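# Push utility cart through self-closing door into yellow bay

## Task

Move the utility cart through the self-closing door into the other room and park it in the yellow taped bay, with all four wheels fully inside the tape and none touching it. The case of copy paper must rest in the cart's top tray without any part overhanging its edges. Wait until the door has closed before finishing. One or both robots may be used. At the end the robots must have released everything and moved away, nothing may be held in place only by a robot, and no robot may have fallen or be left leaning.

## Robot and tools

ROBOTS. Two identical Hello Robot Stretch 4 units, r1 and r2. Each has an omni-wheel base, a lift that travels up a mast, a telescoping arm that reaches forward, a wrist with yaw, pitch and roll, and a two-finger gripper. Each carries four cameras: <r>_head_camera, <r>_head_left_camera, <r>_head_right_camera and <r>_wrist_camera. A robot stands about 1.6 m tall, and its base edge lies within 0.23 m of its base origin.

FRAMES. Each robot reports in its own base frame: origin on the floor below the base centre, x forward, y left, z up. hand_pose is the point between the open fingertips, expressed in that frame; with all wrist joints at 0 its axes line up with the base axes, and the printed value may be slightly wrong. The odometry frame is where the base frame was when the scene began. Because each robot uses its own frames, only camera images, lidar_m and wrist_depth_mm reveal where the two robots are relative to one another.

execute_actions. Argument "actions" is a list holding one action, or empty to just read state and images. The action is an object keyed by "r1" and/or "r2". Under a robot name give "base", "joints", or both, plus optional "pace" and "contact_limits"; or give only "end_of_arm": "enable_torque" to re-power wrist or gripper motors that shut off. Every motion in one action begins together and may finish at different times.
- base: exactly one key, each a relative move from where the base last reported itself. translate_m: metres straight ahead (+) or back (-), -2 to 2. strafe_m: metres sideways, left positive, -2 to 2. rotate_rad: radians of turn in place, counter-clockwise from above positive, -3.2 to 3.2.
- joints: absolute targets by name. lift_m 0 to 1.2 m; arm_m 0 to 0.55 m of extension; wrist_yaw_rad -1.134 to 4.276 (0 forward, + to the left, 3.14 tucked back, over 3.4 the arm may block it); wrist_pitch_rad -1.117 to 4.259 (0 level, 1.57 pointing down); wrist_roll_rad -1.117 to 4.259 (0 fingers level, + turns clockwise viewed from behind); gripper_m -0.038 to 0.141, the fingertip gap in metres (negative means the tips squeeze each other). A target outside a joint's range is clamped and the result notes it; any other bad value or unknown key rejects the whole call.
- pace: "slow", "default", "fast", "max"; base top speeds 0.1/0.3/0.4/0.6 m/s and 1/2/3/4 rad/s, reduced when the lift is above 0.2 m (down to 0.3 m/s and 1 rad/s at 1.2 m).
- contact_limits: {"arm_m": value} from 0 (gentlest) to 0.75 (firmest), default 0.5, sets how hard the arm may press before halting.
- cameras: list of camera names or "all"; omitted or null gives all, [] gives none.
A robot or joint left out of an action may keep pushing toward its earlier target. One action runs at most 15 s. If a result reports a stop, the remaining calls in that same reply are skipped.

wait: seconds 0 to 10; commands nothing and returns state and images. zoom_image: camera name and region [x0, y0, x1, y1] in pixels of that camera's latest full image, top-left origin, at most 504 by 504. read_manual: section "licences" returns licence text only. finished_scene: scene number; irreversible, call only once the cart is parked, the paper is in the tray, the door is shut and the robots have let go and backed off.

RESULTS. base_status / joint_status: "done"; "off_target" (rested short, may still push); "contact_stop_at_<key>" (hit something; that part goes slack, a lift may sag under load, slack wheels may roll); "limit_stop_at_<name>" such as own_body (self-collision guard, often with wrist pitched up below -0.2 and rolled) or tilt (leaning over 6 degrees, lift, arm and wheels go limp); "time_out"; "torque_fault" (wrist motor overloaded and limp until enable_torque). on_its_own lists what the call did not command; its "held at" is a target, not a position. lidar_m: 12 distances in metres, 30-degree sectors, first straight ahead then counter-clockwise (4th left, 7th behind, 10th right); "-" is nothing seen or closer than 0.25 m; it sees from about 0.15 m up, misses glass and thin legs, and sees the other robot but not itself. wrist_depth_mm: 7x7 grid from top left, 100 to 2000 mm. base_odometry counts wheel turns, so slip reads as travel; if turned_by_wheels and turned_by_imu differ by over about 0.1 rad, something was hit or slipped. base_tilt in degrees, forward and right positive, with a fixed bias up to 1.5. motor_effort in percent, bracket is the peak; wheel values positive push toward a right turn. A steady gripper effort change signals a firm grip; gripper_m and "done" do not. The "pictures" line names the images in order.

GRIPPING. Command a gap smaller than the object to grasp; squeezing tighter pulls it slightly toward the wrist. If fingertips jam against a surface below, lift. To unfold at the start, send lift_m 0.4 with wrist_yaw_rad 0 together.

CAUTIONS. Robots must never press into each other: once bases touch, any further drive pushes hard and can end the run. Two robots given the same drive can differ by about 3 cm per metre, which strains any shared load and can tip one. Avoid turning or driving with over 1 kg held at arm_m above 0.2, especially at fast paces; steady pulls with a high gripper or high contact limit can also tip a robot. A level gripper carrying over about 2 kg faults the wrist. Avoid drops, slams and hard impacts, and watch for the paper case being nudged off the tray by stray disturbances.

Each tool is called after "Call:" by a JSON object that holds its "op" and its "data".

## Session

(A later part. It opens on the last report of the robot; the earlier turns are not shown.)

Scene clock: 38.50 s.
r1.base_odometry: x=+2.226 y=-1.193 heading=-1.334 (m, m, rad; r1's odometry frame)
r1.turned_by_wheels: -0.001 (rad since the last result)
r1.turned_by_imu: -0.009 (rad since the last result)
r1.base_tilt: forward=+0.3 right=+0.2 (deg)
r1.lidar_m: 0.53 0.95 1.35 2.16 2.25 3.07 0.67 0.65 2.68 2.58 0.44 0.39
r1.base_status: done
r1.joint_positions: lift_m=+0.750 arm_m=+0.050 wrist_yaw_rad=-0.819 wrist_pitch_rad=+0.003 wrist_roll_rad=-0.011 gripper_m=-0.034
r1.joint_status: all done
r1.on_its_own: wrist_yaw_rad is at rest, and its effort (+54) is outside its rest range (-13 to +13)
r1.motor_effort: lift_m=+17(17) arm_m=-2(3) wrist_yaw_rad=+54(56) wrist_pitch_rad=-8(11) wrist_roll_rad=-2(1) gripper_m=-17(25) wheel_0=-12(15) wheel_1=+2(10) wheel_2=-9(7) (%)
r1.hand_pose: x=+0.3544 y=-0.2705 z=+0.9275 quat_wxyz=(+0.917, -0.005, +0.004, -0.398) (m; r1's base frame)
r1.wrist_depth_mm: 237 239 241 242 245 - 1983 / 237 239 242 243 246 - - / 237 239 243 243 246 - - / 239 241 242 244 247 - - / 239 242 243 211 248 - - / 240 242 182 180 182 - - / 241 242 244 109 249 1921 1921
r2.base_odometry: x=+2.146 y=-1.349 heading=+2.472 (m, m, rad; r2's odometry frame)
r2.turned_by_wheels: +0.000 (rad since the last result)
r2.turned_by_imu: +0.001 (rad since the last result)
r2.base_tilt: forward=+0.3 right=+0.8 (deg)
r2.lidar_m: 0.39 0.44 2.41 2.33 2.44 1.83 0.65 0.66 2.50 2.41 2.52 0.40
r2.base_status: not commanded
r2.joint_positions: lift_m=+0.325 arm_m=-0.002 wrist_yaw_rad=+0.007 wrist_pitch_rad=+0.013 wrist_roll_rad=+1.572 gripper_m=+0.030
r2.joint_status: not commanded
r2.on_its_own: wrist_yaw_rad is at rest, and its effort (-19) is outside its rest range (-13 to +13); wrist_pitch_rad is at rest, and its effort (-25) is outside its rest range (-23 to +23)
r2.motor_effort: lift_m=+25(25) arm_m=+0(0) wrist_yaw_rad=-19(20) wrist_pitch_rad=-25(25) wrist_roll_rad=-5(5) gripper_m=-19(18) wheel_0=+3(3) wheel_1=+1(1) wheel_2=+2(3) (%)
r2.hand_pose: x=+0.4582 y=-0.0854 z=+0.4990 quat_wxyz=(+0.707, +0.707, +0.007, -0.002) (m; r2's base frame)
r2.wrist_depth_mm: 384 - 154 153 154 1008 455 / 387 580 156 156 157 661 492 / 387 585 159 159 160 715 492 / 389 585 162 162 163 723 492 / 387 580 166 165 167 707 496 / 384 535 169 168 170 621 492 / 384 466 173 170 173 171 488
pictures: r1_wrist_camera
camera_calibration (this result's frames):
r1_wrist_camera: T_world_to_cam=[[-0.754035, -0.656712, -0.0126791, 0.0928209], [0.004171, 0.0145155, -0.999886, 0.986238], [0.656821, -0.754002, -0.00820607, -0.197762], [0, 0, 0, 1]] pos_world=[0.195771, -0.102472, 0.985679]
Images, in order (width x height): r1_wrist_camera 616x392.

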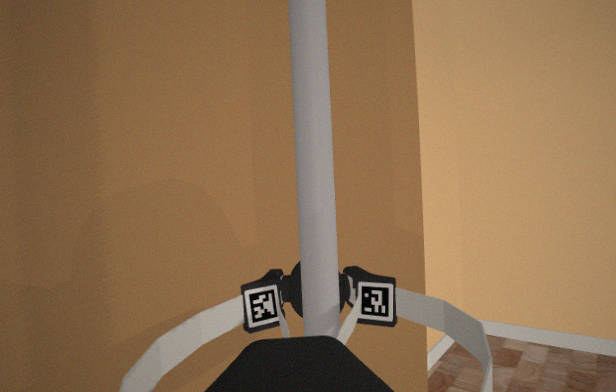

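Call:
{"op": "execute_actions", "data": {"actions": [{"r1":{"base":{"strafe_m":0.06},"joints":{"wrist_yaw_rad":-0.96},"pace":"slow"}}], "cameras": []}}

Call:
{"op": "execute_actions", "data": {"actions": [{"r1":{"base":{"strafe_m":0.07},"joints":{"wrist_yaw_rad":-1.11},"pace":"slow"}}], "cameras": []}}

Call:
{"op": "execute_actions", "data": {"actions": [{"r1":{"base":{"translate_m":-0.05}}}], "cameras": []}}

Call:
{"op": "execute_actions", "data": {"actions": [{"r1":{"base":{"strafe_m":0.1}}}], "cameras": ["r1_head_right_camera"]}}

Scene clock: 41.13 s.
r1.base_odometry: x=+2.284 y=-1.179 heading=-1.335 (m, m, rad; r1's odometry frame)
r1.turned_by_wheels: -0.001 (rad since the last result)
r1.turned_by_imu: -0.005 (rad since the last result)
r1.base_tilt: forward=+0.3 right=+0.1 (deg)
r1.lidar_m: 0.55 0.96 1.33 2.10 2.19 2.97 0.69 0.66 2.73 2.64 0.37 0.35
r1.base_status: done
r1.joint_positions: lift_m=+0.750 arm_m=+0.050 wrist_yaw_rad=-0.976 wrist_pitch_rad=+0.003 wrist_roll_rad=-0.011 gripper_m=-0.034
r1.joint_status: all done
r1.on_its_own: wrist_yaw_rad is at rest, and its effort (+47) is outside its rest range (-13 to +13)
r1.motor_effort: lift_m=+17(16) arm_m=-2(2) wrist_yaw_rad=+47(49) wrist_pitch_rad=-6(7) wrist_roll_rad=-1(0) gripper_m=-20(24) wheel_0=-13(16) wheel_1=+3(11) wheel_2=-7(9) (%)
r1.hand_pose: x=+0.3105 y=-0.2879 z=+0.9276 quat_wxyz=(+0.883, -0.004, +0.004, -0.469) (m; r1's base frame)
r1.wrist_depth_mm: 227 233 239 244 - - - / 227 234 240 245 254 - - / 227 234 241 244 256 - - / 228 234 241 245 256 - - / 229 235 242 206 255 - - / 230 236 183 182 183 - - / 230 233 241 109 1756 1863 1921
r2.base_odometry: x=+2.146 y=-1.349 heading=+2.472 (m, m, rad; r2's odometry frame)
r2.turned_by_wheels: +0.000 (rad since the last result)
r2.turned_by_imu: +0.001 (rad since the last result)
r2.base_tilt: forward=+0.3 right=+0.6 (deg)
r2.lidar_m: 0.40 0.43 2.42 2.33 2.45 1.84 0.68 0.66 2.51 2.41 2.51 0.40
r2.base_status: not commanded
r2.joint_positions: lift_m=+0.325 arm_m=-0.002 wrist_yaw_rad=+0.007 wrist_pitch_rad=+0.013 wrist_roll_rad=+1.572 gripper_m=+0.030
r2.joint_status: not commanded
r2.on_its_own: wrist_yaw_rad is at rest, and its effort (-20) is outside its rest range (-13 to +13); wrist_pitch_rad is at rest, and its effort (-25) is outside its rest range (-23 to +23)
r2.motor_effort: lift_m=+24(25) arm_m=+0(0) wrist_yaw_rad=-20(20) wrist_pitch_rad=-25(25) wrist_roll_rad=-6(6) gripper_m=-19(17) wheel_0=+3(3) wheel_1=+1(1) wheel_2=+2(2) (%)
r2.hand_pose: x=+0.4582 y=-0.0854 z=+0.4990 quat_wxyz=(+0.707, +0.707, +0.007, -0.002) (m; r2's base frame)
r2.wrist_depth_mm: 382 - 154 153 154 1008 452 / 384 574 156 156 156 654 488 / 384 580 159 159 160 707 492 / 389 580 162 163 163 715 496 / 384 591 166 165 166 715 488 / 387 535 169 168 170 621 492 / 382 469 173 170 174 170 488
pictures: none
No camera images: the call's "cameras" was empty. Leave "cameras" out to get every camera's image.

Scene clock: 42.97 s.
r1.base_odometry: x=+2.351 y=-1.163 heading=-1.337 (m, m, rad; r1's odometry frame)
r1.turned_by_wheels: -0.001 (rad since the last result)
r1.turned_by_imu: -0.004 (rad since the last result)
r1.base_tilt: forward=+0.3 right=+0.2 (deg)
r1.lidar_m: 0.57 0.97 1.33 2.04 2.13 2.88 0.81 0.70 2.83 2.71 0.35 0.40
r1.base_status: done
r1.joint_positions: lift_m=+0.750 arm_m=+0.050 wrist_yaw_rad=-1.126 wrist_pitch_rad=+0.003 wrist_roll_rad=-0.011 gripper_m=-0.034
r1.joint_status: all done
r1.on_its_own: wrist_yaw_rad is at rest, and its effort (+46) is outside its rest range (-13 to +13)
r1.motor_effort: lift_m=+16(17) arm_m=-2(2) wrist_yaw_rad=+46(46) wrist_pitch_rad=-6(6) wrist_roll_rad=+1(2) gripper_m=-20(20) wheel_0=-13(15) wheel_1=+2(8) wheel_2=-7(6) (%)
r1.hand_pose: x=+0.2666 y=-0.2980 z=+0.9276 quat_wxyz=(+0.846, -0.004, +0.004, -0.534) (m; r1's base frame)
r1.wrist_depth_mm: 220 228 238 244 - - - / 220 229 238 243 - - - / 221 229 238 244 - - - / 221 229 239 245 - - - / 220 229 240 220 - - - / 220 229 183 184 182 - - / 221 226 237 109 1756 1921 1921
r2.base_odometry: x=+2.146 y=-1.349 heading=+2.472 (m, m, rad; r2's odometry frame)
r2.turned_by_wheels: +0.000 (rad since the last result)
r2.turned_by_imu: +0.001 (rad since the last result)
r2.base_tilt: forward=+0.2 right=+0.6 (deg)
r2.lidar_m: 0.39 0.44 2.40 2.32 2.40 1.82 0.76 0.69 2.51 2.41 2.53 0.40
r2.base_status: not commanded
r2.joint_positions: lift_m=+0.325 arm_m=-0.002 wrist_yaw_rad=+0.007 wrist_pitch_rad=+0.013 wrist_roll_rad=+1.572 gripper_m=+0.030
r2.joint_status: not commanded
r2.on_its_own: wrist_yaw_rad is at rest, and its effort (-20) is outside its rest range (-13 to +13); wrist_pitch_rad is at rest, and its effort (-25) is outside its rest range (-23 to +23)
r2.motor_effort: lift_m=+24(24) arm_m=+0(0) wrist_yaw_rad=-20(19) wrist_pitch_rad=-25(24) wrist_roll_rad=-6(6) gripper_m=-16(17) wheel_0=+3(3) wheel_1=+1(1) wheel_2=+3(3) (%)
r2.hand_pose: x=+0.4582 y=-0.0854 z=+0.4990 quat_wxyz=(+0.707, +0.707, +0.007, -0.002) (m; r2's base frame)
r2.wrist_depth_mm: 382 - 154 153 154 976 455 / 387 580 157 156 157 654 496 / 389 580 160 159 160 715 492 / 389 580 162 162 163 723 496 / 387 580 166 165 165 707 492 / 382 535 169 168 171 627 492 / 384 466 173 171 174 171 484
pictures: none
No camera images: the call's "cameras" was empty. Leave "cameras" out to get every camera's image.

Scene clock: 44.13 s.
r1.base_odometry: x=+2.340 y=-1.115 heading=-1.336 (m, m, rad; r1's odometry frame)
r1.turned_by_wheels: +0.001 (rad since the last result)
r1.turned_by_imu: +0.001 (rad since the last result)
r1.base_tilt: forward=+0.4 right=+0.2 (deg)
r1.lidar_m: 0.60 1.02 1.37 2.04 2.13 2.89 0.78 0.65 2.83 2.71 0.40 0.35
r1.base_status: done
r1.joint_positions: lift_m=+0.750 arm_m=+0.050 wrist_yaw_rad=-1.086 wrist_pitch_rad=+0.003 wrist_roll_rad=-0.011 gripper_m=-0.034
r1.joint_status: not commanded
r1.on_its_own: wrist_yaw_rad is at rest, and its effort (-71) is outside its rest range (-13 to +13)
r1.motor_effort: lift_m=+16(17) arm_m=-2(2) wrist_yaw_rad=-71(70) wrist_pitch_rad=-5(6) wrist_roll_rad=+0(1) gripper_m=-20(22) wheel_0=+0(14) wheel_1=-1(6) wheel_2=+13(13) (%)
r1.hand_pose: x=+0.2784 y=-0.2960 z=+0.9276 quat_wxyz=(+0.856, -0.004, +0.004, -0.517) (m; r1's base frame)
r1.wrist_depth_mm: 230 235 237 245 - - - / 231 236 238 245 - - - / 231 236 238 246 - - - / 232 237 239 246 - - - / 231 237 240 247 - - - / 233 236 176 187 251 - - / 233 236 241 109 1708 - 1983
r2.base_odometry: x=+2.146 y=-1.349 heading=+2.472 (m, m, rad; r2's odometry frame)
r2.turned_by_wheels: +0.000 (rad since the last result)
r2.turned_by_imu: +0.000 (rad since the last result)
r2.base_tilt: forward=+0.3 right=+0.6 (deg)
r2.lidar_m: 0.40 0.45 2.40 2.31 2.43 1.84 0.73 0.64 2.52 2.41 2.52 0.39
r2.base_status: not commanded
r2.joint_positions: lift_m=+0.325 arm_m=-0.002 wrist_yaw_rad=+0.007 wrist_pitch_rad=+0.013 wrist_roll_rad=+1.572 gripper_m=+0.030
r2.joint_status: not commanded
r2.on_its_own: wrist_yaw_rad is at rest, and its effort (-20) is outside its rest range (-13 to +13); wrist_pitch_rad is at rest, and its effort (-25) is outside its rest range (-23 to +23)
r2.motor_effort: lift_m=+25(25) arm_m=+0(0) wrist_yaw_rad=-20(20) wrist_pitch_rad=-25(26) wrist_roll_rad=-6(5) gripper_m=-17(24) wheel_0=+3(3) wheel_1=+1(1) wheel_2=+3(2) (%)
r2.hand_pose: x=+0.4582 y=-0.0854 z=+0.4990 quat_wxyz=(+0.707, +0.707, +0.007, -0.002) (m; r2's base frame)
r2.wrist_depth_mm: 382 - 154 153 154 1008 452 / 387 574 157 156 157 661 488 / 387 580 160 159 160 707 496 / 384 574 163 162 163 715 492 / 392 580 166 165 166 699 488 / 387 539 169 168 170 621 488 / 384 466 173 170 173 172 488
pictures: none
No camera images: the call's "cameras" was empty. Leave "cameras" out to get every camera's image.

Scene clock: 45.60 s.
r1.base_odometry: x=+2.437 y=-1.091 heading=-1.336 (m, m, rad; r1's odometry frame)
r1.turned_by_wheels: +0.000 (rad since the last result)
r1.turned_by_imu: -0.001 (rad since the last result)
r1.base_tilt: forward=+0.3 right=+0.2 (deg)
r1.lidar_m: 0.62 1.01 1.39 1.94 2.01 2.72 1.17 0.69 0.85 2.81 0.34 0.42
r1.base_status: done
r1.joint_positions: lift_m=+0.750 arm_m=+0.050 wrist_yaw_rad=-1.115 wrist_pitch_rad=+0.003 wrist_roll_rad=-0.011 gripper_m=-0.034
r1.joint_status: not commanded
r1.on_its_own: wrist_yaw_rad is at rest, and its effort (+14) is outside its rest range (-13 to +13)
r1.motor_effort: lift_m=+17(16) arm_m=-2(2) wrist_yaw_rad=+14(74) wrist_pitch_rad=-6(7) wrist_roll_rad=+0(2) gripper_m=-21(22) wheel_0=-5(12) wheel_1=+1(13) wheel_2=-1(9) (%)
r1.hand_pose: x=+0.2697 y=-0.2975 z=+0.9276 quat_wxyz=(+0.849, -0.004, +0.004, -0.529) (m; r1's base frame)
r1.wrist_depth_mm: 242 243 244 245 248 - - / 243 243 246 246 248 - - / 243 245 246 247 249 - - / 244 245 246 248 249 - - / 245 246 247 205 250 - - / 245 247 184 183 181 - - / 246 247 249 109 251 1863 1921
r2.base_odometry: x=+2.146 y=-1.349 heading=+2.472 (m, m, rad; r2's odometry frame)
r2.turned_by_wheels: +0.000 (rad since the last result)
r2.turned_by_imu: +0.000 (rad since the last result)
r2.base_tilt: forward=+0.3 right=+0.7 (deg)
r2.lidar_m: 0.38 0.43 2.41 2.31 2.43 1.83 0.97 0.70 2.50 2.41 2.52 0.41
r2.base_status: not commanded
r2.joint_positions: lift_m=+0.325 arm_m=-0.002 wrist_yaw_rad=+0.007 wrist_pitch_rad=+0.013 wrist_roll_rad=+1.572 gripper_m=+0.030
r2.joint_status: not commanded
r2.on_its_own: wrist_yaw_rad is at rest, and its effort (-19) is outside its rest range (-13 to +13); wrist_pitch_rad is at rest, and its effort (-25) is outside its rest range (-23 to +23)
r2.motor_effort: lift_m=+25(24) arm_m=+0(0) wrist_yaw_rad=-19(19) wrist_pitch_rad=-25(24) wrist_roll_rad=-5(5) gripper_m=-17(17) wheel_0=+3(3) wheel_1=+1(1) wheel_2=+3(2) (%)
r2.hand_pose: x=+0.4582 y=-0.0854 z=+0.4990 quat_wxyz=(+0.707, +0.707, +0.007, -0.002) (m; r2's base frame)
r2.wrist_depth_mm: 382 - 154 154 154 991 449 / 387 580 157 156 157 661 488 / 387 574 159 159 160 715 492 / 389 580 163 162 163 715 496 / 387 580 166 165 166 715 492 / 387 535 169 169 170 621 488 / 382 469 173 170 173 171 488
pictures: r1_head_right_camera
Images, in order (width x height): r1_head_right_camera 420x672.

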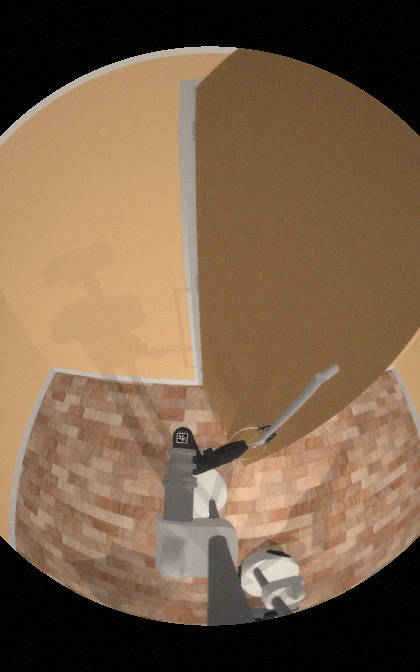

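φ≈1.2; about 0.055 m of backing left.

Call:
{"op": "execute_actions", "data": {"actions": [{"r1":{"base":{"strafe_m":0.12},"joints":{"arm_m":0.025},"pace":"slow"}}], "cameras": []}}

Call:
{"op": "execute_actions", "data": {"actions": [{"r1":{"base":{"strafe_m":0.3},"joints":{"arm_m":0.0},"pace":"slow"},"r2":{"base":{"translate_m":-0.45},"joints":{"arm_m":0.08}}}], "cameras": []}}

Call:
{"op": "execute_actions", "data": {"actions": [{"r2":{"base":{"translate_m":-0.9}}}], "cameras": ["r2_head_left_camera"]}}

Scene clock: 48.67 s.
r1.base_odometry: x=+2.553 y=-1.064 heading=-1.337 (m, m, rad; r1's odometry frame)
r1.turned_by_wheels: -0.001 (rad since the last result)
r1.turned_by_imu: -0.003 (rad since the last result)
r1.base_tilt: forward=+0.4 right=+0.2 (deg)
r1.lidar_m: 0.72 1.02 1.38 1.82 1.89 2.59 1.20 0.76 0.81 2.93 0.33 0.41
r1.base_status: done
r1.joint_positions: lift_m=+0.750 arm_m=+0.026 wrist_yaw_rad=-1.122 wrist_pitch_rad=+0.003 wrist_roll_rad=-0.011 gripper_m=-0.034
r1.joint_status: all done
r1.on_its_own: wrist_yaw_rad is at rest, and its effort (+33) is outside its rest range (-13 to +13)
r1.motor_effort: lift_m=+17(17) arm_m=-3(7) wrist_yaw_rad=+33(33) wrist_pitch_rad=-6(5) wrist_roll_rad=+1(1) gripper_m=-22(24) wheel_0=-8(12) wheel_1=+2(9) wheel_2=-4(4) (%)
r1.hand_pose: x=+0.2430 y=-0.2978 z=+0.9276 quat_wxyz=(+0.847, -0.004, +0.004, -0.532) (m; r1's base frame)
r1.wrist_depth_mm: 268 262 253 241 239 - - / 270 262 253 242 239 - - / 271 263 254 244 240 - - / 272 263 254 245 240 - - / 273 264 256 205 241 - - / 274 266 183 186 182 - - / 276 266 257 109 242 1863 1983
r2.base_odometry: x=+2.146 y=-1.349 heading=+2.472 (m, m, rad; r2's odometry frame)
r2.turned_by_wheels: +0.000 (rad since the last result)
r2.turned_by_imu: +0.001 (rad since the last result)
r2.base_tilt: forward=+0.1 right=+0.7 (deg)
r2.lidar_m: 0.39 0.43 2.41 2.33 2.44 1.83 0.95 0.76 0.81 2.41 2.52 0.41
r2.base_status: not commanded
r2.joint_positions: lift_m=+0.325 arm_m=-0.002 wrist_yaw_rad=+0.007 wrist_pitch_rad=+0.013 wrist_roll_rad=+1.572 gripper_m=+0.030
r2.joint_status: not commanded
r2.on_its_own: wrist_yaw_rad is at rest, and its effort (-19) is outside its rest range (-13 to +13); wrist_pitch_rad is at rest, and its effort (-24) is outside its rest range (-23 to +23)
r2.motor_effort: lift_m=+24(25) arm_m=+0(0) wrist_yaw_rad=-19(19) wrist_pitch_rad=-24(24) wrist_roll_rad=-5(6) gripper_m=-18(18) wheel_0=+3(3) wheel_1=+1(1) wheel_2=+3(2) (%)
r2.hand_pose: x=+0.4582 y=-0.0854 z=+0.4990 quat_wxyz=(+0.707, +0.707, +0.007, -0.002) (m; r2's base frame)
r2.wrist_depth_mm: 382 - 154 154 154 991 449 / 384 574 156 156 157 661 488 / 387 585 160 159 159 715 492 / 387 580 162 162 163 707 496 / 387 580 166 165 166 707 492 / 384 544 169 168 170 621 488 / 382 469 173 170 173 171 488
pictures: none
No camera images: the call's "cameras" was empty. Leave "cameras" out to get every camera's image.

Scene clock: 52.97 s.
r1.base_odometry: x=+2.845 y=-0.994 heading=-1.337 (m, m, rad; r1's odometry frame)
r1.turned_by_wheels: +0.000 (rad since the last result)
r1.turned_by_imu: +0.023 (rad since the last result)
r1.base_tilt: forward=+0.4 right=+0.1 (deg)
r1.lidar_m: 0.97 1.02 1.40 1.55 1.61 2.25 - 0.98 0.72 0.72 0.31 0.48
r1.base_status: done
r1.joint_positions: lift_m=+0.750 arm_m=+0.001 wrist_yaw_rad=-1.105 wrist_pitch_rad=+0.004 wrist_roll_rad=-0.012 gripper_m=-0.034
r1.joint_status: all done
r1.on_its_own: wrist_yaw_rad is at rest, and its effort (-16) is outside its rest range (-13 to +13)
r1.motor_effort: lift_m=+16(16) arm_m=-5(8) wrist_yaw_rad=-16(60) wrist_pitch_rad=-9(11) wrist_roll_rad=+1(4) gripper_m=-22(33) wheel_0=-4(26) wheel_1=+0(17) wheel_2=+0(4) (%)
r1.hand_pose: x=+0.2239 y=-0.2970 z=+0.9274 quat_wxyz=(+0.851, -0.004, +0.005, -0.525) (m; r1's base frame)
r1.wrist_depth_mm: 427 343 287 233 217 - - / 430 347 289 235 219 - - / 433 347 291 237 220 - - / 439 353 294 238 221 - - / 445 357 297 239 223 - - / 452 359 182 183 182 - - / 462 336 310 109 221 1863 1921
r2.base_odometry: x=+2.499 y=-1.628 heading=+2.471 (m, m, rad; r2's odometry frame)
r2.turned_by_wheels: +0.000 (rad since the last result)
r2.turned_by_imu: +0.001 (rad since the last result)
r2.base_tilt: forward=+0.4 right=+0.5 (deg)
r2.lidar_m: 0.47 3.26 2.39 2.33 1.84 1.35 - 0.72 0.68 0.72 2.51 0.47
r2.base_status: done
r2.joint_positions: lift_m=+0.325 arm_m=+0.080 wrist_yaw_rad=-0.001 wrist_pitch_rad=+0.014 wrist_roll_rad=+1.571 gripper_m=+0.030
r2.joint_status: all done
r2.on_its_own: wrist_pitch_rad is at rest, and its effort (-27) is outside its rest range (-23 to +23)
r2.motor_effort: lift_m=+25(25) arm_m=+2(13) wrist_yaw_rad=+4(21) wrist_pitch_rad=-27(38) wrist_roll_rad=-2(5) gripper_m=-19(28) wheel_0=-3(11) wheel_1=+0(9) wheel_2=-2(21) (%)
r2.hand_pose: x=+0.5389 y=-0.0878 z=+0.4988 quat_wxyz=(+0.707, +0.707, +0.004, -0.005) (m; r2's base frame)
r2.wrist_depth_mm: - - 166 167 166 991 654 / 389 691 167 167 168 699 462 / 389 591 168 167 168 707 488 / 389 580 168 169 169 699 488 / 392 591 170 170 170 699 492 / 387 544 171 171 172 654 484 / 387 469 172 171 173 355 496
pictures: none
No camera images: the call's "cameras" was empty. Leave "cameras" out to get every camera's image.

Scene clock: 57.47 s.
r1.base_odometry: x=+2.845 y=-0.994 heading=-1.337 (m, m, rad; r1's odometry frame)
r1.turned_by_wheels: +0.000 (rad since the last result)
r1.turned_by_imu: -0.002 (rad since the last result)
r1.base_tilt: forward=+0.4 right=+0.2 (deg)
r1.lidar_m: 0.97 1.03 1.42 1.53 1.61 2.26 - 0.76 0.57 0.53 0.28 0.47
r1.base_status: not commanded
r1.joint_positions: lift_m=+0.750 arm_m=+0.001 wrist_yaw_rad=-1.105 wrist_pitch_rad=+0.004 wrist_roll_rad=-0.012 gripper_m=-0.034
r1.joint_status: not commanded
r1.on_its_own: wrist_yaw_rad is at rest, and its effort (-16) is outside its rest range (-13 to +13)
r1.motor_effort: lift_m=+16(17) arm_m=-5(5) wrist_yaw_rad=-16(16) wrist_pitch_rad=-9(8) wrist_roll_rad=+3(4) gripper_m=-20(21) wheel_0=-4(4) wheel_1=+0(0) wheel_2=+0(0) (%)
r1.hand_pose: x=+0.2239 y=-0.2970 z=+0.9274 quat_wxyz=(+0.851, -0.004, +0.005, -0.525) (m; r1's base frame)
r1.wrist_depth_mm: 430 345 287 233 216 - - / 433 347 290 236 219 - - / 433 351 291 237 220 - - / 436 353 294 238 221 - - / 445 357 297 238 224 647 750 / 455 362 183 183 181 402 389 / 459 336 310 109 221 404 389
r2.base_odometry: x=+3.204 y=-2.187 heading=+2.471 (m, m, rad; r2's odometry frame)
r2.turned_by_wheels: +0.000 (rad since the last result)
r2.turned_by_imu: +0.004 (rad since the last result)
r2.base_tilt: forward=+0.3 right=+0.5 (deg)
r2.lidar_m: 0.46 0.51 2.41 1.52 0.57 0.57 3.41 0.63 0.45 0.44 0.48 0.49
r2.base_status: done
r2.joint_positions: lift_m=+0.325 arm_m=+0.080 wrist_yaw_rad=+0.003 wrist_pitch_rad=+0.014 wrist_roll_rad=+1.571 gripper_m=+0.030
r2.joint_status: not commanded
r2.on_its_own: wrist_pitch_rad is at rest, and its effort (-27) is outside its rest range (-23 to +23)
r2.motor_effort: lift_m=+25(25) arm_m=+2(2) wrist_yaw_rad=-7(11) wrist_pitch_rad=-27(30) wrist_roll_rad=-4(3) gripper_m=-21(22) wheel_0=+0(7) wheel_1=-1(5) wheel_2=+0(15) (%)
r2.hand_pose: x=+0.5393 y=-0.0865 z=+0.4988 quat_wxyz=(+0.707, +0.707, +0.006, -0.004) (m; r2's base frame)
r2.wrist_depth_mm: - - 171 172 172 991 707 / 389 - 171 171 172 891 466 / 392 591 171 171 172 707 488 / 392 585 171 171 172 715 492 / 392 585 171 171 172 715 488 / 389 539 171 172 172 654 488 / 384 469 171 171 172 564 500
pictures: r2_head_left_camera
Images, in order (width x height): r2_head_left_camera 420x672.

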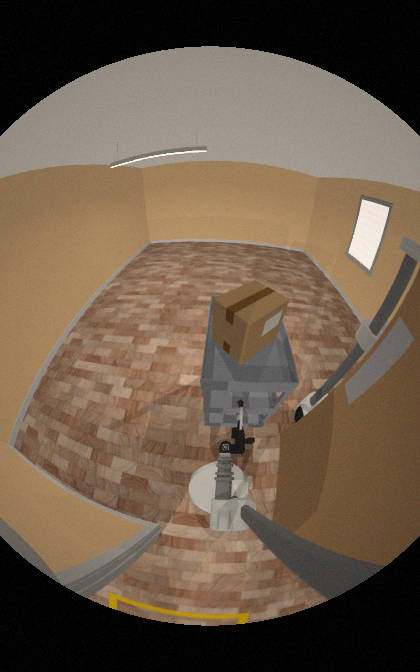

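Tracking straight, about 0.12 m clearance.

Call:
{"op": "execute_actions", "data": {"actions": [{"r2":{"base":{"translate_m":-1.9}}}], "cameras": ["r2_head_left_camera"]}}

Scene clock: 65.77 s.
r1.base_odometry: x=+2.845 y=-0.994 heading=-1.337 (m, m, rad; r1's odometry frame)
r1.turned_by_wheels: +0.000 (rad since the last result)
r1.turned_by_imu: -0.003 (rad since the last result)
r1.base_tilt: forward=+0.3 right=+0.1 (deg)
r1.lidar_m: 0.97 1.02 1.43 1.54 1.62 2.24 - 4.48 3.33 3.19 0.32 0.46
r1.base_status: not commanded
r1.joint_positions: lift_m=+0.750 arm_m=+0.001 wrist_yaw_rad=-1.105 wrist_pitch_rad=+0.004 wrist_roll_rad=-0.012 gripper_m=-0.034
r1.joint_status: not commanded
r1.on_its_own: wrist_yaw_rad is at rest, and its effort (-15) is outside its rest range (-13 to +13)
r1.motor_effort: lift_m=+16(17) arm_m=-5(5) wrist_yaw_rad=-15(18) wrist_pitch_rad=-9(8) wrist_roll_rad=+2(5) gripper_m=-21(21) wheel_0=-4(4) wheel_1=+0(0) wheel_2=+0(0) (%)
r1.hand_pose: x=+0.2239 y=-0.2970 z=+0.9274 quat_wxyz=(+0.851, -0.004, +0.005, -0.525) (m; r1's base frame)
r1.wrist_depth_mm: 427 343 287 234 216 - - / 430 347 290 236 218 - - / 433 349 291 236 220 - - / 439 351 294 237 221 - - / 445 357 296 239 224 - - / 455 362 183 183 182 - - / 459 338 309 109 221 1808 1983
r2.base_odometry: x=+4.694 y=-3.367 heading=+2.472 (m, m, rad; r2's odometry frame)
r2.turned_by_wheels: +0.000 (rad since the last result)
r2.turned_by_imu: +0.012 (rad since the last result)
r2.base_tilt: forward=+0.2 right=+0.5 (deg)
r2.lidar_m: 0.45 0.49 1.98 2.37 2.01 1.50 1.43 1.49 2.09 2.36 1.87 0.51
r2.base_status: done
r2.joint_positions: lift_m=+0.325 arm_m=+0.080 wrist_yaw_rad=+0.006 wrist_pitch_rad=+0.014 wrist_roll_rad=+1.573 gripper_m=+0.030
r2.joint_status: not commanded
r2.on_its_own: wrist_yaw_rad is at rest, and its effort (-16) is outside its rest range (-13 to +13); wrist_pitch_rad is at rest, and its effort (-27) is outside its rest range (-23 to +23)
r2.motor_effort: lift_m=+25(25) arm_m=+2(2) wrist_yaw_rad=-16(20) wrist_pitch_rad=-27(29) wrist_roll_rad=-8(10) gripper_m=-21(25) wheel_0=+2(7) wheel_1=+0(5) wheel_2=+0(10) (%)
r2.hand_pose: x=+0.5396 y=-0.0858 z=+0.4988 quat_wxyz=(+0.706, +0.708, +0.007, -0.003) (m; r2's base frame)
r2.wrist_depth_mm: 1042 1042 186 184 1025 976 683 / 387 1060 182 182 1042 976 452 / 392 591 180 179 181 668 492 / 389 591 178 177 179 707 484 / 389 585 176 175 176 707 484 / 387 539 173 173 174 661 484 / 384 473 171 171 172 569 496
pictures: r2_head_left_camera
Images, in order (width x height): r2_head_left_camera 420x672.

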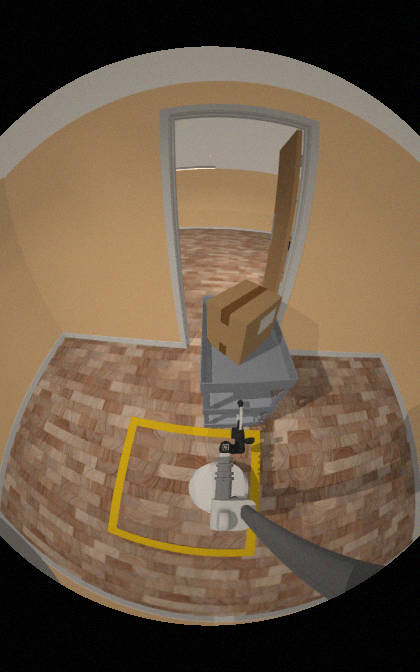

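Call:
{"op": "execute_actions", "data": {"actions": [{"r1":{"base":{"strafe_m":-0.28},"pace":"slow"},"r2":{"base":{"strafe_m":0.33},"pace":"slow"}}], "cameras": []}}

Call:
{"op": "execute_actions", "data": {"actions": [{"r1":{"joints":{"gripper_m":0.14}},"r2":{"base":{"translate_m":-0.88}}}], "cameras": ["r2_head_right_camera","r2_head_camera"]}}

Scene clock: 70.87 s.
r1.base_odometry: x=+2.573 y=-1.059 heading=-1.338 (m, m, rad; r1's odometry frame)
r1.turned_by_wheels: +0.000 (rad since the last result)
r1.turned_by_imu: -0.004 (rad since the last result)
r1.base_tilt: forward=+0.4 right=+0.1 (deg)
r1.lidar_m: 0.76 1.01 1.41 1.83 1.91 2.63 - 4.10 3.02 2.92 0.29 0.41
r1.base_status: done
r1.joint_positions: lift_m=+0.750 arm_m=+0.001 wrist_yaw_rad=-1.106 wrist_pitch_rad=+0.003 wrist_roll_rad=-0.012 gripper_m=-0.034
r1.joint_status: not commanded
r1.motor_effort: lift_m=+17(17) arm_m=-3(5) wrist_yaw_rad=-11(23) wrist_pitch_rad=-6(8) wrist_roll_rad=+2(0) gripper_m=-20(21) wheel_0=+1(5) wheel_1=-3(8) wheel_2=-2(4) (%)
r1.hand_pose: x=+0.2232 y=-0.2971 z=+0.9276 quat_wxyz=(+0.851, -0.004, +0.004, -0.525) (m; r1's base frame)
r1.wrist_depth_mm: 279 268 255 240 236 - - / 281 268 257 242 236 - - / 282 270 257 242 238 - - / 283 271 258 243 240 - - / 285 272 258 245 240 - - / 286 272 183 184 181 - - / 287 268 263 109 239 1863 1983
r2.base_odometry: x=+4.489 y=-3.625 heading=+2.471 (m, m, rad; r2's odometry frame)
r2.turned_by_wheels: -0.001 (rad since the last result)
r2.turned_by_imu: -0.001 (rad since the last result)
r2.base_tilt: forward=+0.3 right=+0.5 (deg)
r2.lidar_m: 0.47 1.43 1.98 2.03 2.03 1.49 1.42 1.50 2.07 2.70 1.89 0.45
r2.base_status: done
r2.joint_positions: lift_m=+0.325 arm_m=+0.080 wrist_yaw_rad=-0.009 wrist_pitch_rad=+0.013 wrist_roll_rad=+1.565 gripper_m=+0.030
r2.joint_status: not commanded
r2.on_its_own: wrist_yaw_rad is at rest, and its effort (+26) is outside its rest range (-13 to +13); wrist_pitch_rad is at rest, and its effort (-25) is outside its rest range (-23 to +23)
r2.motor_effort: lift_m=+25(24) arm_m=+2(2) wrist_yaw_rad=+26(34) wrist_pitch_rad=-25(27) wrist_roll_rad=+13(15) gripper_m=-20(14) wheel_0=-5(11) wheel_1=-2(4) wheel_2=-4(1) (%)
r2.hand_pose: x=+0.5383 y=-0.0899 z=+0.4991 quat_wxyz=(+0.709, +0.705, +0.002, -0.008) (m; r2's base frame)
r2.wrist_depth_mm: 377 554 113 113 113 654 492 / 384 574 120 120 120 661 492 / 387 574 129 129 129 715 492 / 387 580 138 138 138 707 496 / 387 591 151 149 151 654 492 / 387 1060 166 162 165 549 466 / 387 1060 179 172 183 809 433
pictures: none
No camera images: the call's "cameras" was empty. Leave "cameras" out to get every camera's image.

Scene clock: 75.30 s.
r1.base_odometry: x=+2.573 y=-1.059 heading=-1.338 (m, m, rad; r1's odometry frame)
r1.turned_by_wheels: +0.000 (rad since the last result)
r1.turned_by_imu: -0.002 (rad since the last result)
r1.base_tilt: forward=+0.4 right=+0.2 (deg)
r1.lidar_m: 0.96 1.02 1.40 1.83 1.91 2.62 - 4.11 3.02 2.92 1.29 1.02
r1.base_status: not commanded
r1.joint_positions: lift_m=+0.750 arm_m=+0.001 wrist_yaw_rad=-1.110 wrist_pitch_rad=+0.003 wrist_roll_rad=-0.012 gripper_m=+0.140
r1.joint_status: all done
r1.motor_effort: lift_m=+16(16) arm_m=-4(3) wrist_yaw_rad=+0(24) wrist_pitch_rad=-6(6) wrist_roll_rad=+1(2) gripper_m=+1(20) wheel_0=+1(1) wheel_1=-3(2) wheel_2=-2(3) (%)
r1.hand_pose: x=+0.2221 y=-0.2973 z=+0.9276 quat_wxyz=(+0.850, -0.004, +0.004, -0.527) (m; r1's base frame)
r1.wrist_depth_mm: 820 1042 1430 - - - - / 820 1025 1397 - - - - / 809 1025 1430 - - - - / 820 1025 1397 - - - - / 809 976 1366 - - - - / 798 210 1205 1921 - - - / 798 1008 1205 109 - 1983 1921
r2.base_odometry: x=+5.178 y=-4.172 heading=+2.471 (m, m, rad; r2's odometry frame)
r2.turned_by_wheels: +0.000 (rad since the last result)
r2.turned_by_imu: +0.006 (rad since the last result)
r2.base_tilt: forward=+0.4 right=+0.7 (deg)
r2.lidar_m: 0.46 0.47 2.13 2.00 0.79 0.57 0.55 0.57 0.79 2.41 2.79 0.49
r2.base_status: done
r2.joint_positions: lift_m=+0.325 arm_m=+0.080 wrist_yaw_rad=+0.004 wrist_pitch_rad=+0.014 wrist_roll_rad=+1.573 gripper_m=+0.030
r2.joint_status: not commanded
r2.on_its_own: wrist_pitch_rad is at rest, and its effort (-27) is outside its rest range (-23 to +23)
r2.motor_effort: lift_m=+24(24) arm_m=+2(2) wrist_yaw_rad=-9(23) wrist_pitch_rad=-27(27) wrist_roll_rad=-8(15) gripper_m=-25(22) wheel_0=+0(12) wheel_1=+1(8) wheel_2=+2(10) (%)
r2.hand_pose: x=+0.5394 y=-0.0863 z=+0.4989 quat_wxyz=(+0.706, +0.708, +0.006, -0.004) (m; r2's base frame)
r2.wrist_depth_mm: 1863 1863 177 177 178 1008 691 / 389 1921 176 176 177 931 459 / 389 585 175 176 176 707 484 / 389 591 175 175 175 707 484 / 389 585 174 174 174 715 492 / 384 544 173 174 174 654 488 / 384 469 172 172 173 370 496
pictures: r2_head_camera, r2_head_right_camera
Images, in order (width x height): r2_head_camera 420x560, r2_head_right_camera 420x672.

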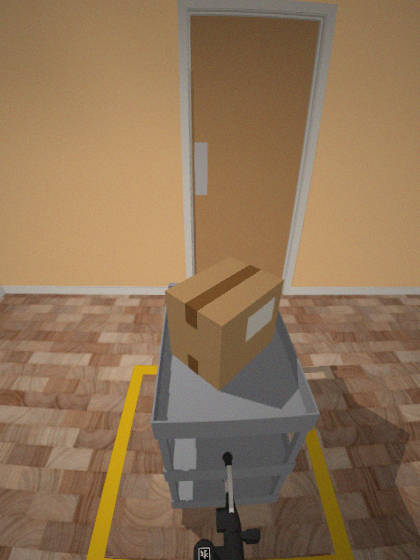

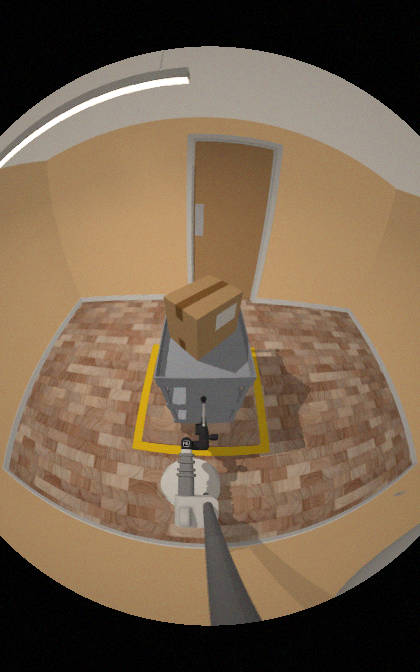

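Call:
{"op": "execute_actions", "data": {"actions": [{"r2":{"joints":{"gripper_m":0.14,"lift_m":0.32}}}], "cameras": []}}

Call:
{"op": "execute_actions", "data": {"actions": [{"r2":{"base":{"translate_m":-0.22},"joints":{"arm_m":0}}}], "cameras": []}}

Call:
{"op": "execute_actions", "data": {"actions": [{"r2":{"base":{"strafe_m":-0.7},"pace":"fast"}}], "cameras": []}}

Call:
{"op": "wait", "data": {"seconds": 3}}

Call:
{"op": "finished_scene", "data": {"scene": 2}}

Scene clock: 78.33 s.
r1.base_odometry: x=+2.573 y=-1.059 heading=-1.338 (m, m, rad; r1's odometry frame)
r1.turned_by_wheels: +0.000 (rad since the last result)
r1.turned_by_imu: -0.001 (rad since the last result)
r1.base_tilt: forward=+0.4 right=+0.2 (deg)
r1.lidar_m: 0.96 1.02 1.42 1.83 1.91 2.62 - 4.09 3.02 2.92 1.30 1.00
r1.base_status: not commanded
r1.joint_positions: lift_m=+0.750 arm_m=+0.001 wrist_yaw_rad=-1.110 wrist_pitch_rad=+0.003 wrist_roll_rad=-0.012 gripper_m=+0.140
r1.joint_status: not commanded
r1.motor_effort: lift_m=+16(16) arm_m=-3(4) wrist_yaw_rad=-1(1) wrist_pitch_rad=-5(6) wrist_roll_rad=+2(1) gripper_m=+3(4) wheel_0=+1(1) wheel_1=-3(3) wheel_2=-2(2) (%)
r1.hand_pose: x=+0.2221 y=-0.2973 z=+0.9276 quat_wxyz=(+0.850, -0.004, +0.004, -0.527) (m; r1's base frame)
r1.wrist_depth_mm: 820 1025 1430 - - - - / 820 1042 1430 - - - - / 809 1025 1366 - - - - / 809 1008 1366 - - - - / 809 976 1366 - - - - / 809 211 1229 1863 - - - / 798 991 1205 109 - 1983 1983
r2.base_odometry: x=+5.178 y=-4.172 heading=+2.471 (m, m, rad; r2's odometry frame)
r2.turned_by_wheels: +0.000 (rad since the last result)
r2.turned_by_imu: +0.001 (rad since the last result)
r2.base_tilt: forward=+0.3 right=+0.7 (deg)
r2.lidar_m: 0.46 2.35 2.13 2.01 0.78 0.57 0.55 0.56 0.81 2.40 2.78 0.51
r2.base_status: not commanded
r2.joint_positions: lift_m=+0.320 arm_m=+0.080 wrist_yaw_rad=+0.000 wrist_pitch_rad=+0.006 wrist_roll_rad=+1.570 gripper_m=+0.140
r2.joint_status: all done
r2.motor_effort: lift_m=+16(23) arm_m=+2(2) wrist_yaw_rad=+3(9) wrist_pitch_rad=-4(26) wrist_roll_rad=-1(8) gripper_m=-1(18) wheel_0=+1(1) wheel_1=+1(1) wheel_2=+0(2) (%)
r2.hand_pose: x=+0.5391 y=-0.0875 z=+0.4969 quat_wxyz=(+0.707, +0.707, +0.002, -0.002) (m; r2's base frame)
r2.wrist_depth_mm: 1983 1983 1921 190 1430 1025 707 / 382 1983 1921 190 1464 1025 473 / 384 569 189 188 189 691 496 / 384 574 187 187 188 723 496 / 384 574 187 187 187 723 496 / 384 466 186 185 186 585 496 / 379 496 186 145 809 634 488
pictures: none
No camera images: the call's "cameras" was empty. Leave "cameras" out to get every camera's image.

Scene clock: 80.50 s.
r1.base_odometry: x=+2.573 y=-1.059 heading=-1.338 (m, m, rad; r1's odometry frame)
r1.turned_by_wheels: +0.000 (rad since the last result)
r1.turned_by_imu: -0.001 (rad since the last result)
r1.base_tilt: forward=+0.4 right=+0.2 (deg)
r1.lidar_m: 0.95 1.01 1.41 1.82 1.92 2.63 - 4.09 3.02 2.92 1.28 1.02
r1.base_status: not commanded
r1.joint_positions: lift_m=+0.750 arm_m=+0.001 wrist_yaw_rad=-1.110 wrist_pitch_rad=+0.003 wrist_roll_rad=-0.012 gripper_m=+0.140
r1.joint_status: not commanded
r1.motor_effort: lift_m=+17(16) arm_m=-3(3) wrist_yaw_rad=-1(3) wrist_pitch_rad=-6(6) wrist_roll_rad=+3(3) gripper_m=+1(1) wheel_0=+1(1) wheel_1=-2(3) wheel_2=-2(2) (%)
r1.hand_pose: x=+0.2221 y=-0.2973 z=+0.9276 quat_wxyz=(+0.850, -0.004, +0.004, -0.527) (m; r1's base frame)
r1.wrist_depth_mm: 820 1042 1430 - - - - / 809 1025 1430 - - - - / 820 1025 1397 - - - - / 809 1008 1366 - - - - / 809 991 1366 - - - - / 809 210 1229 1863 - - - / 788 991 1205 109 - 1983 1921
r2.base_odometry: x=+5.350 y=-4.309 heading=+2.471 (m, m, rad; r2's odometry frame)
r2.turned_by_wheels: +0.000 (rad since the last result)
r2.turned_by_imu: +0.001 (rad since the last result)
r2.base_tilt: forward=+0.2 right=+0.4 (deg)
r2.lidar_m: 0.70 2.59 2.13 1.23 0.48 0.33 0.31 0.34 0.47 1.45 2.82 0.73
r2.base_status: done
r2.joint_positions: lift_m=+0.320 arm_m=+0.002 wrist_yaw_rad=+0.000 wrist_pitch_rad=+0.006 wrist_roll_rad=+1.570 gripper_m=+0.140
r2.joint_status: all done
r2.motor_effort: lift_m=+16(17) arm_m=-9(10) wrist_yaw_rad=+1(0) wrist_pitch_rad=-5(5) wrist_roll_rad=+0(2) gripper_m=-2(2) wheel_0=-1(6) wheel_1=-2(5) wheel_2=+0(7) (%)
r2.hand_pose: x=+0.4610 y=-0.0874 z=+0.4968 quat_wxyz=(+0.707, +0.707, +0.002, -0.002) (m; r2's base frame)
r2.wrist_depth_mm: - - - - - 1025 707 / - 564 - 488 1661 627 634 / 488 569 - 488 1863 699 492 / 488 564 - 484 - 723 488 / 488 580 - 484 - 715 484 / 484 488 1008 477 1060 480 484 / 484 500 - 146 1708 627 484
pictures: none
No camera images: the call's "cameras" was empty. Leave "cameras" out to get every camera's image.

Scene clock: 83.47 s.
r1.base_odometry: x=+2.573 y=-1.059 heading=-1.338 (m, m, rad; r1's odometry frame)
r1.turned_by_wheels: +0.000 (rad since the last result)
r1.turned_by_imu: -0.001 (rad since the last result)
r1.base_tilt: forward=+0.3 right=+0.2 (deg)
r1.lidar_m: 0.96 1.03 1.42 1.81 1.93 2.63 - 4.10 3.04 2.92 1.29 1.01
r1.base_status: not commanded
r1.joint_positions: lift_m=+0.750 arm_m=+0.001 wrist_yaw_rad=-1.110 wrist_pitch_rad=+0.003 wrist_roll_rad=-0.012 gripper_m=+0.140
r1.joint_status: not commanded
r1.motor_effort: lift_m=+17(16) arm_m=-3(3) wrist_yaw_rad=-2(1) wrist_pitch_rad=-5(6) wrist_roll_rad=+2(1) gripper_m=+1(1) wheel_0=+1(1) wheel_1=-3(3) wheel_2=-2(2) (%)
r1.hand_pose: x=+0.2221 y=-0.2973 z=+0.9276 quat_wxyz=(+0.850, -0.004, +0.004, -0.527) (m; r1's base frame)
r1.wrist_depth_mm: 820 1025 1366 - - - - / 820 1025 1397 - - - - / 809 1025 1397 - - - - / 809 1025 1366 - - - - / 809 976 1366 - - - - / 798 211 1205 1863 - - - / 788 991 1182 109 - 1921 1983
r2.base_odometry: x=+5.785 y=-3.761 heading=+2.471 (m, m, rad; r2's odometry frame)
r2.turned_by_wheels: +0.000 (rad since the last result)
r2.turned_by_imu: +0.000 (rad since the last result)
r2.base_tilt: forward=+0.2 right=+0.6 (deg)
r2.lidar_m: 2.44 0.81 1.01 1.26 0.49 0.36 0.34 0.36 0.48 1.51 2.06 2.54
r2.base_status: done
r2.joint_positions: lift_m=+0.320 arm_m=+0.002 wrist_yaw_rad=+0.000 wrist_pitch_rad=+0.006 wrist_roll_rad=+1.570 gripper_m=+0.140
r2.joint_status: not commanded
r2.motor_effort: lift_m=+17(17) arm_m=-9(9) wrist_yaw_rad=+0(2) wrist_pitch_rad=-5(5) wrist_roll_rad=-1(1) gripper_m=+1(1) wheel_0=-1(9) wheel_1=+2(13) wheel_2=+1(0) (%)
r2.hand_pose: x=+0.4610 y=-0.0874 z=+0.4968 quat_wxyz=(+0.707, +0.707, +0.002, -0.002) (m; r2's base frame)
r2.wrist_depth_mm: - - - - - 1025 699 / - - - - - 1025 699 / - - - - - 1042 715 / - - - - - 1042 723 / - - - - - 1042 715 / - - - - 1756 842 715 / - - - 146 1708 931 707
pictures: none
No camera images: the call's "cameras" was empty. Leave "cameras" out to get every camera's image.

Scene clock: 86.47 s.
r1.base_odometry: x=+2.573 y=-1.059 heading=-1.338 (m, m, rad; r1's odometry frame)
r1.turned_by_wheels: +0.000 (rad since the last result)
r1.turned_by_imu: -0.001 (rad since the last result)
r1.base_tilt: forward=+0.3 right=+0.3 (deg)
r1.lidar_m: 0.96 1.00 1.40 1.83 1.91 2.61 - 4.10 3.03 2.92 1.30 1.02
r1.base_status: not commanded
r1.joint_positions: lift_m=+0.750 arm_m=+0.001 wrist_yaw_rad=-1.110 wrist_pitch_rad=+0.003 wrist_roll_rad=-0.012 gripper_m=+0.140
r1.joint_status: not commanded
r1.motor_effort: lift_m=+16(16) arm_m=-3(3) wrist_yaw_rad=-1(1) wrist_pitch_rad=-6(6) wrist_roll_rad=+2(1) gripper_m=+2(1) wheel_0=+1(1) wheel_1=-2(3) wheel_2=-2(2) (%)
r1.hand_pose: x=+0.2221 y=-0.2973 z=+0.9276 quat_wxyz=(+0.850, -0.004, +0.004, -0.527) (m; r1's base frame)
r1.wrist_depth_mm: 820 1025 1430 - - - - / 809 1042 1397 - - - - / 809 1025 1397 - - - - / 809 1025 1366 - - - - / 809 976 1366 - - - - / 798 211 1229 1921 - - - / 788 991 1205 109 - 1921 1983
r2.base_odometry: x=+5.785 y=-3.761 heading=+2.471 (m, m, rad; r2's odometry frame)
r2.turned_by_wheels: +0.000 (rad since the last result)
r2.turned_by_imu: +0.001 (rad since the last result)
r2.base_tilt: forward=+0.3 right=+0.5 (deg)
r2.lidar_m: 2.44 0.82 1.00 1.30 0.50 0.35 0.34 0.35 0.50 1.50 2.07 2.53
r2.base_status: done
r2.joint_positions: lift_m=+0.320 arm_m=+0.002 wrist_yaw_rad=+0.000 wrist_pitch_rad=+0.006 wrist_roll_rad=+1.570 gripper_m=+0.140
r2.joint_status: not commanded
r2.motor_effort: lift_m=+16(17) arm_m=-9(9) wrist_yaw_rad=+1(2) wrist_pitch_rad=-5(5) wrist_roll_rad=-1(1) gripper_m=+0(1) wheel_0=-2(9) wheel_1=+2(13) wheel_2=+1(0) (%)
r2.hand_pose: x=+0.4610 y=-0.0874 z=+0.4968 quat_wxyz=(+0.707, +0.707, +0.002, -0.002) (m; r2's base frame)
r2.wrist_depth_mm: - - - - - 1025 707 / - - - - - 1042 707 / - - - - - 1025 715 / - - - - - 1042 723 / - - - - - 1042 707 / - - - - 1808 831 707 / - - - 146 1661 946 699
wait: 3.00 s; at rest by 0.27 s
pictures: r1_head_camera, r1_head_left_camera, r1_head_right_camera, r1_wrist_camera, r2_head_camera, r2_head_left_camera, r2_head_right_camera, r2_wrist_camera
camera_calibration (this result's frames):
r1_wrist_camera: T_world_to_cam=[[-0.910572, -0.41317, -0.0121888, 0.0821636], [0.00784989, 0.0121975, -0.999895, 0.985772], [0.413275, -0.910572, -0.00786341, -0.123831], [0, 0, 0, 1]] pos_world=[0.118254, -0.090834, 0.985696]
r2_wrist_camera: T_world_to_cam=[[0.00502237, -0.00343874, -0.999981, 0.489906], [0.0284569, 0.99959, -0.00329447, 0.143024], [0.999582, -0.0284399, 0.00511817, -0.243223], [0, 0, 0, 1]] pos_world=[0.236591, -0.148198, 0.491613]
Images, in order (width x height): r1_head_camera 420x560, r1_head_left_camera 420x672, r1_head_right_camera 420x672, r1_wrist_camera 616x392, r2_head_camera 420x560, r2_head_left_camera 420x672, r2_head_right_camera 420x672, r2_wrist_camera 616x392.

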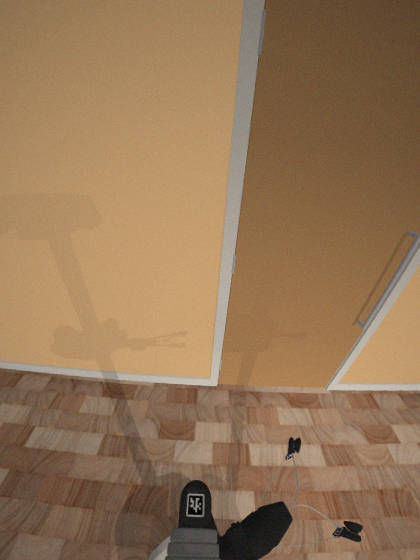

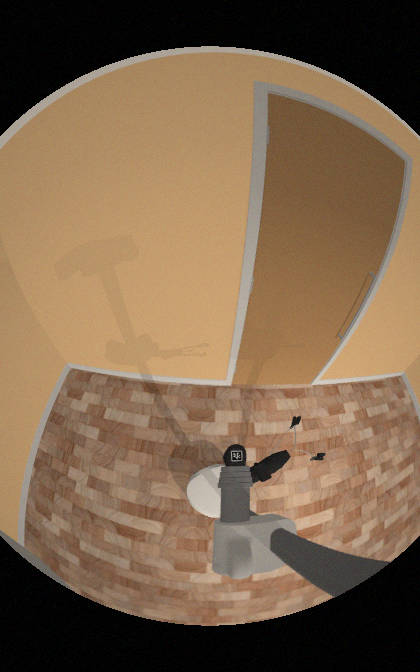

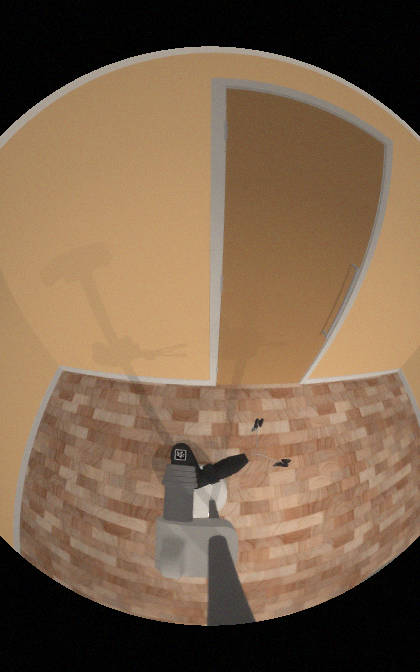

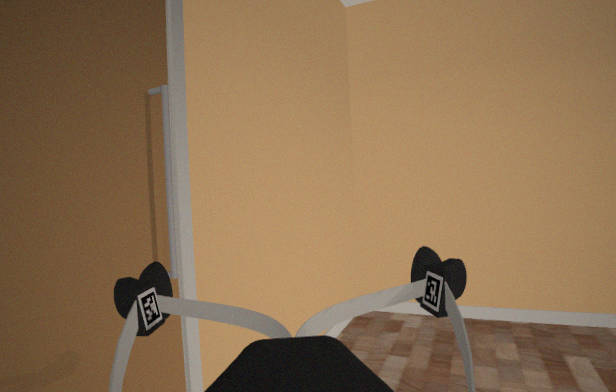

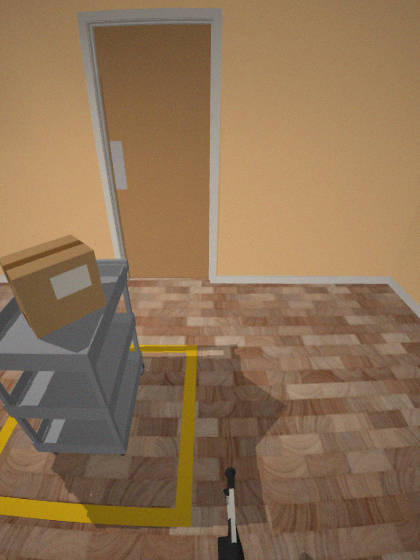

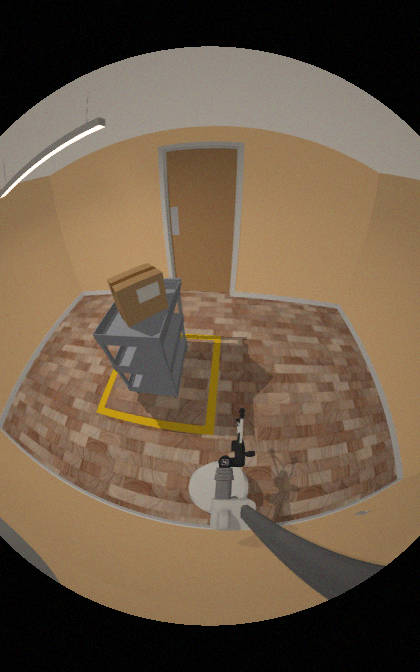

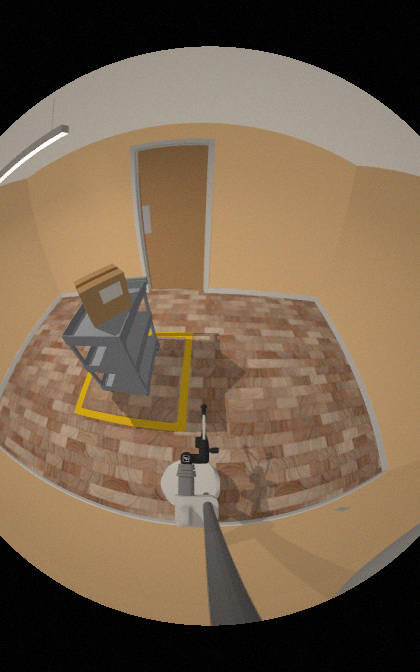

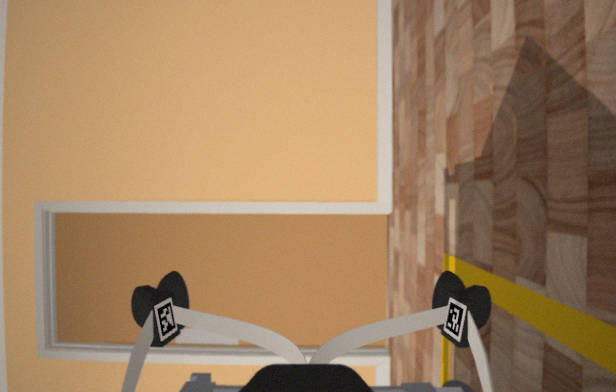

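The scene is finished: the task was done.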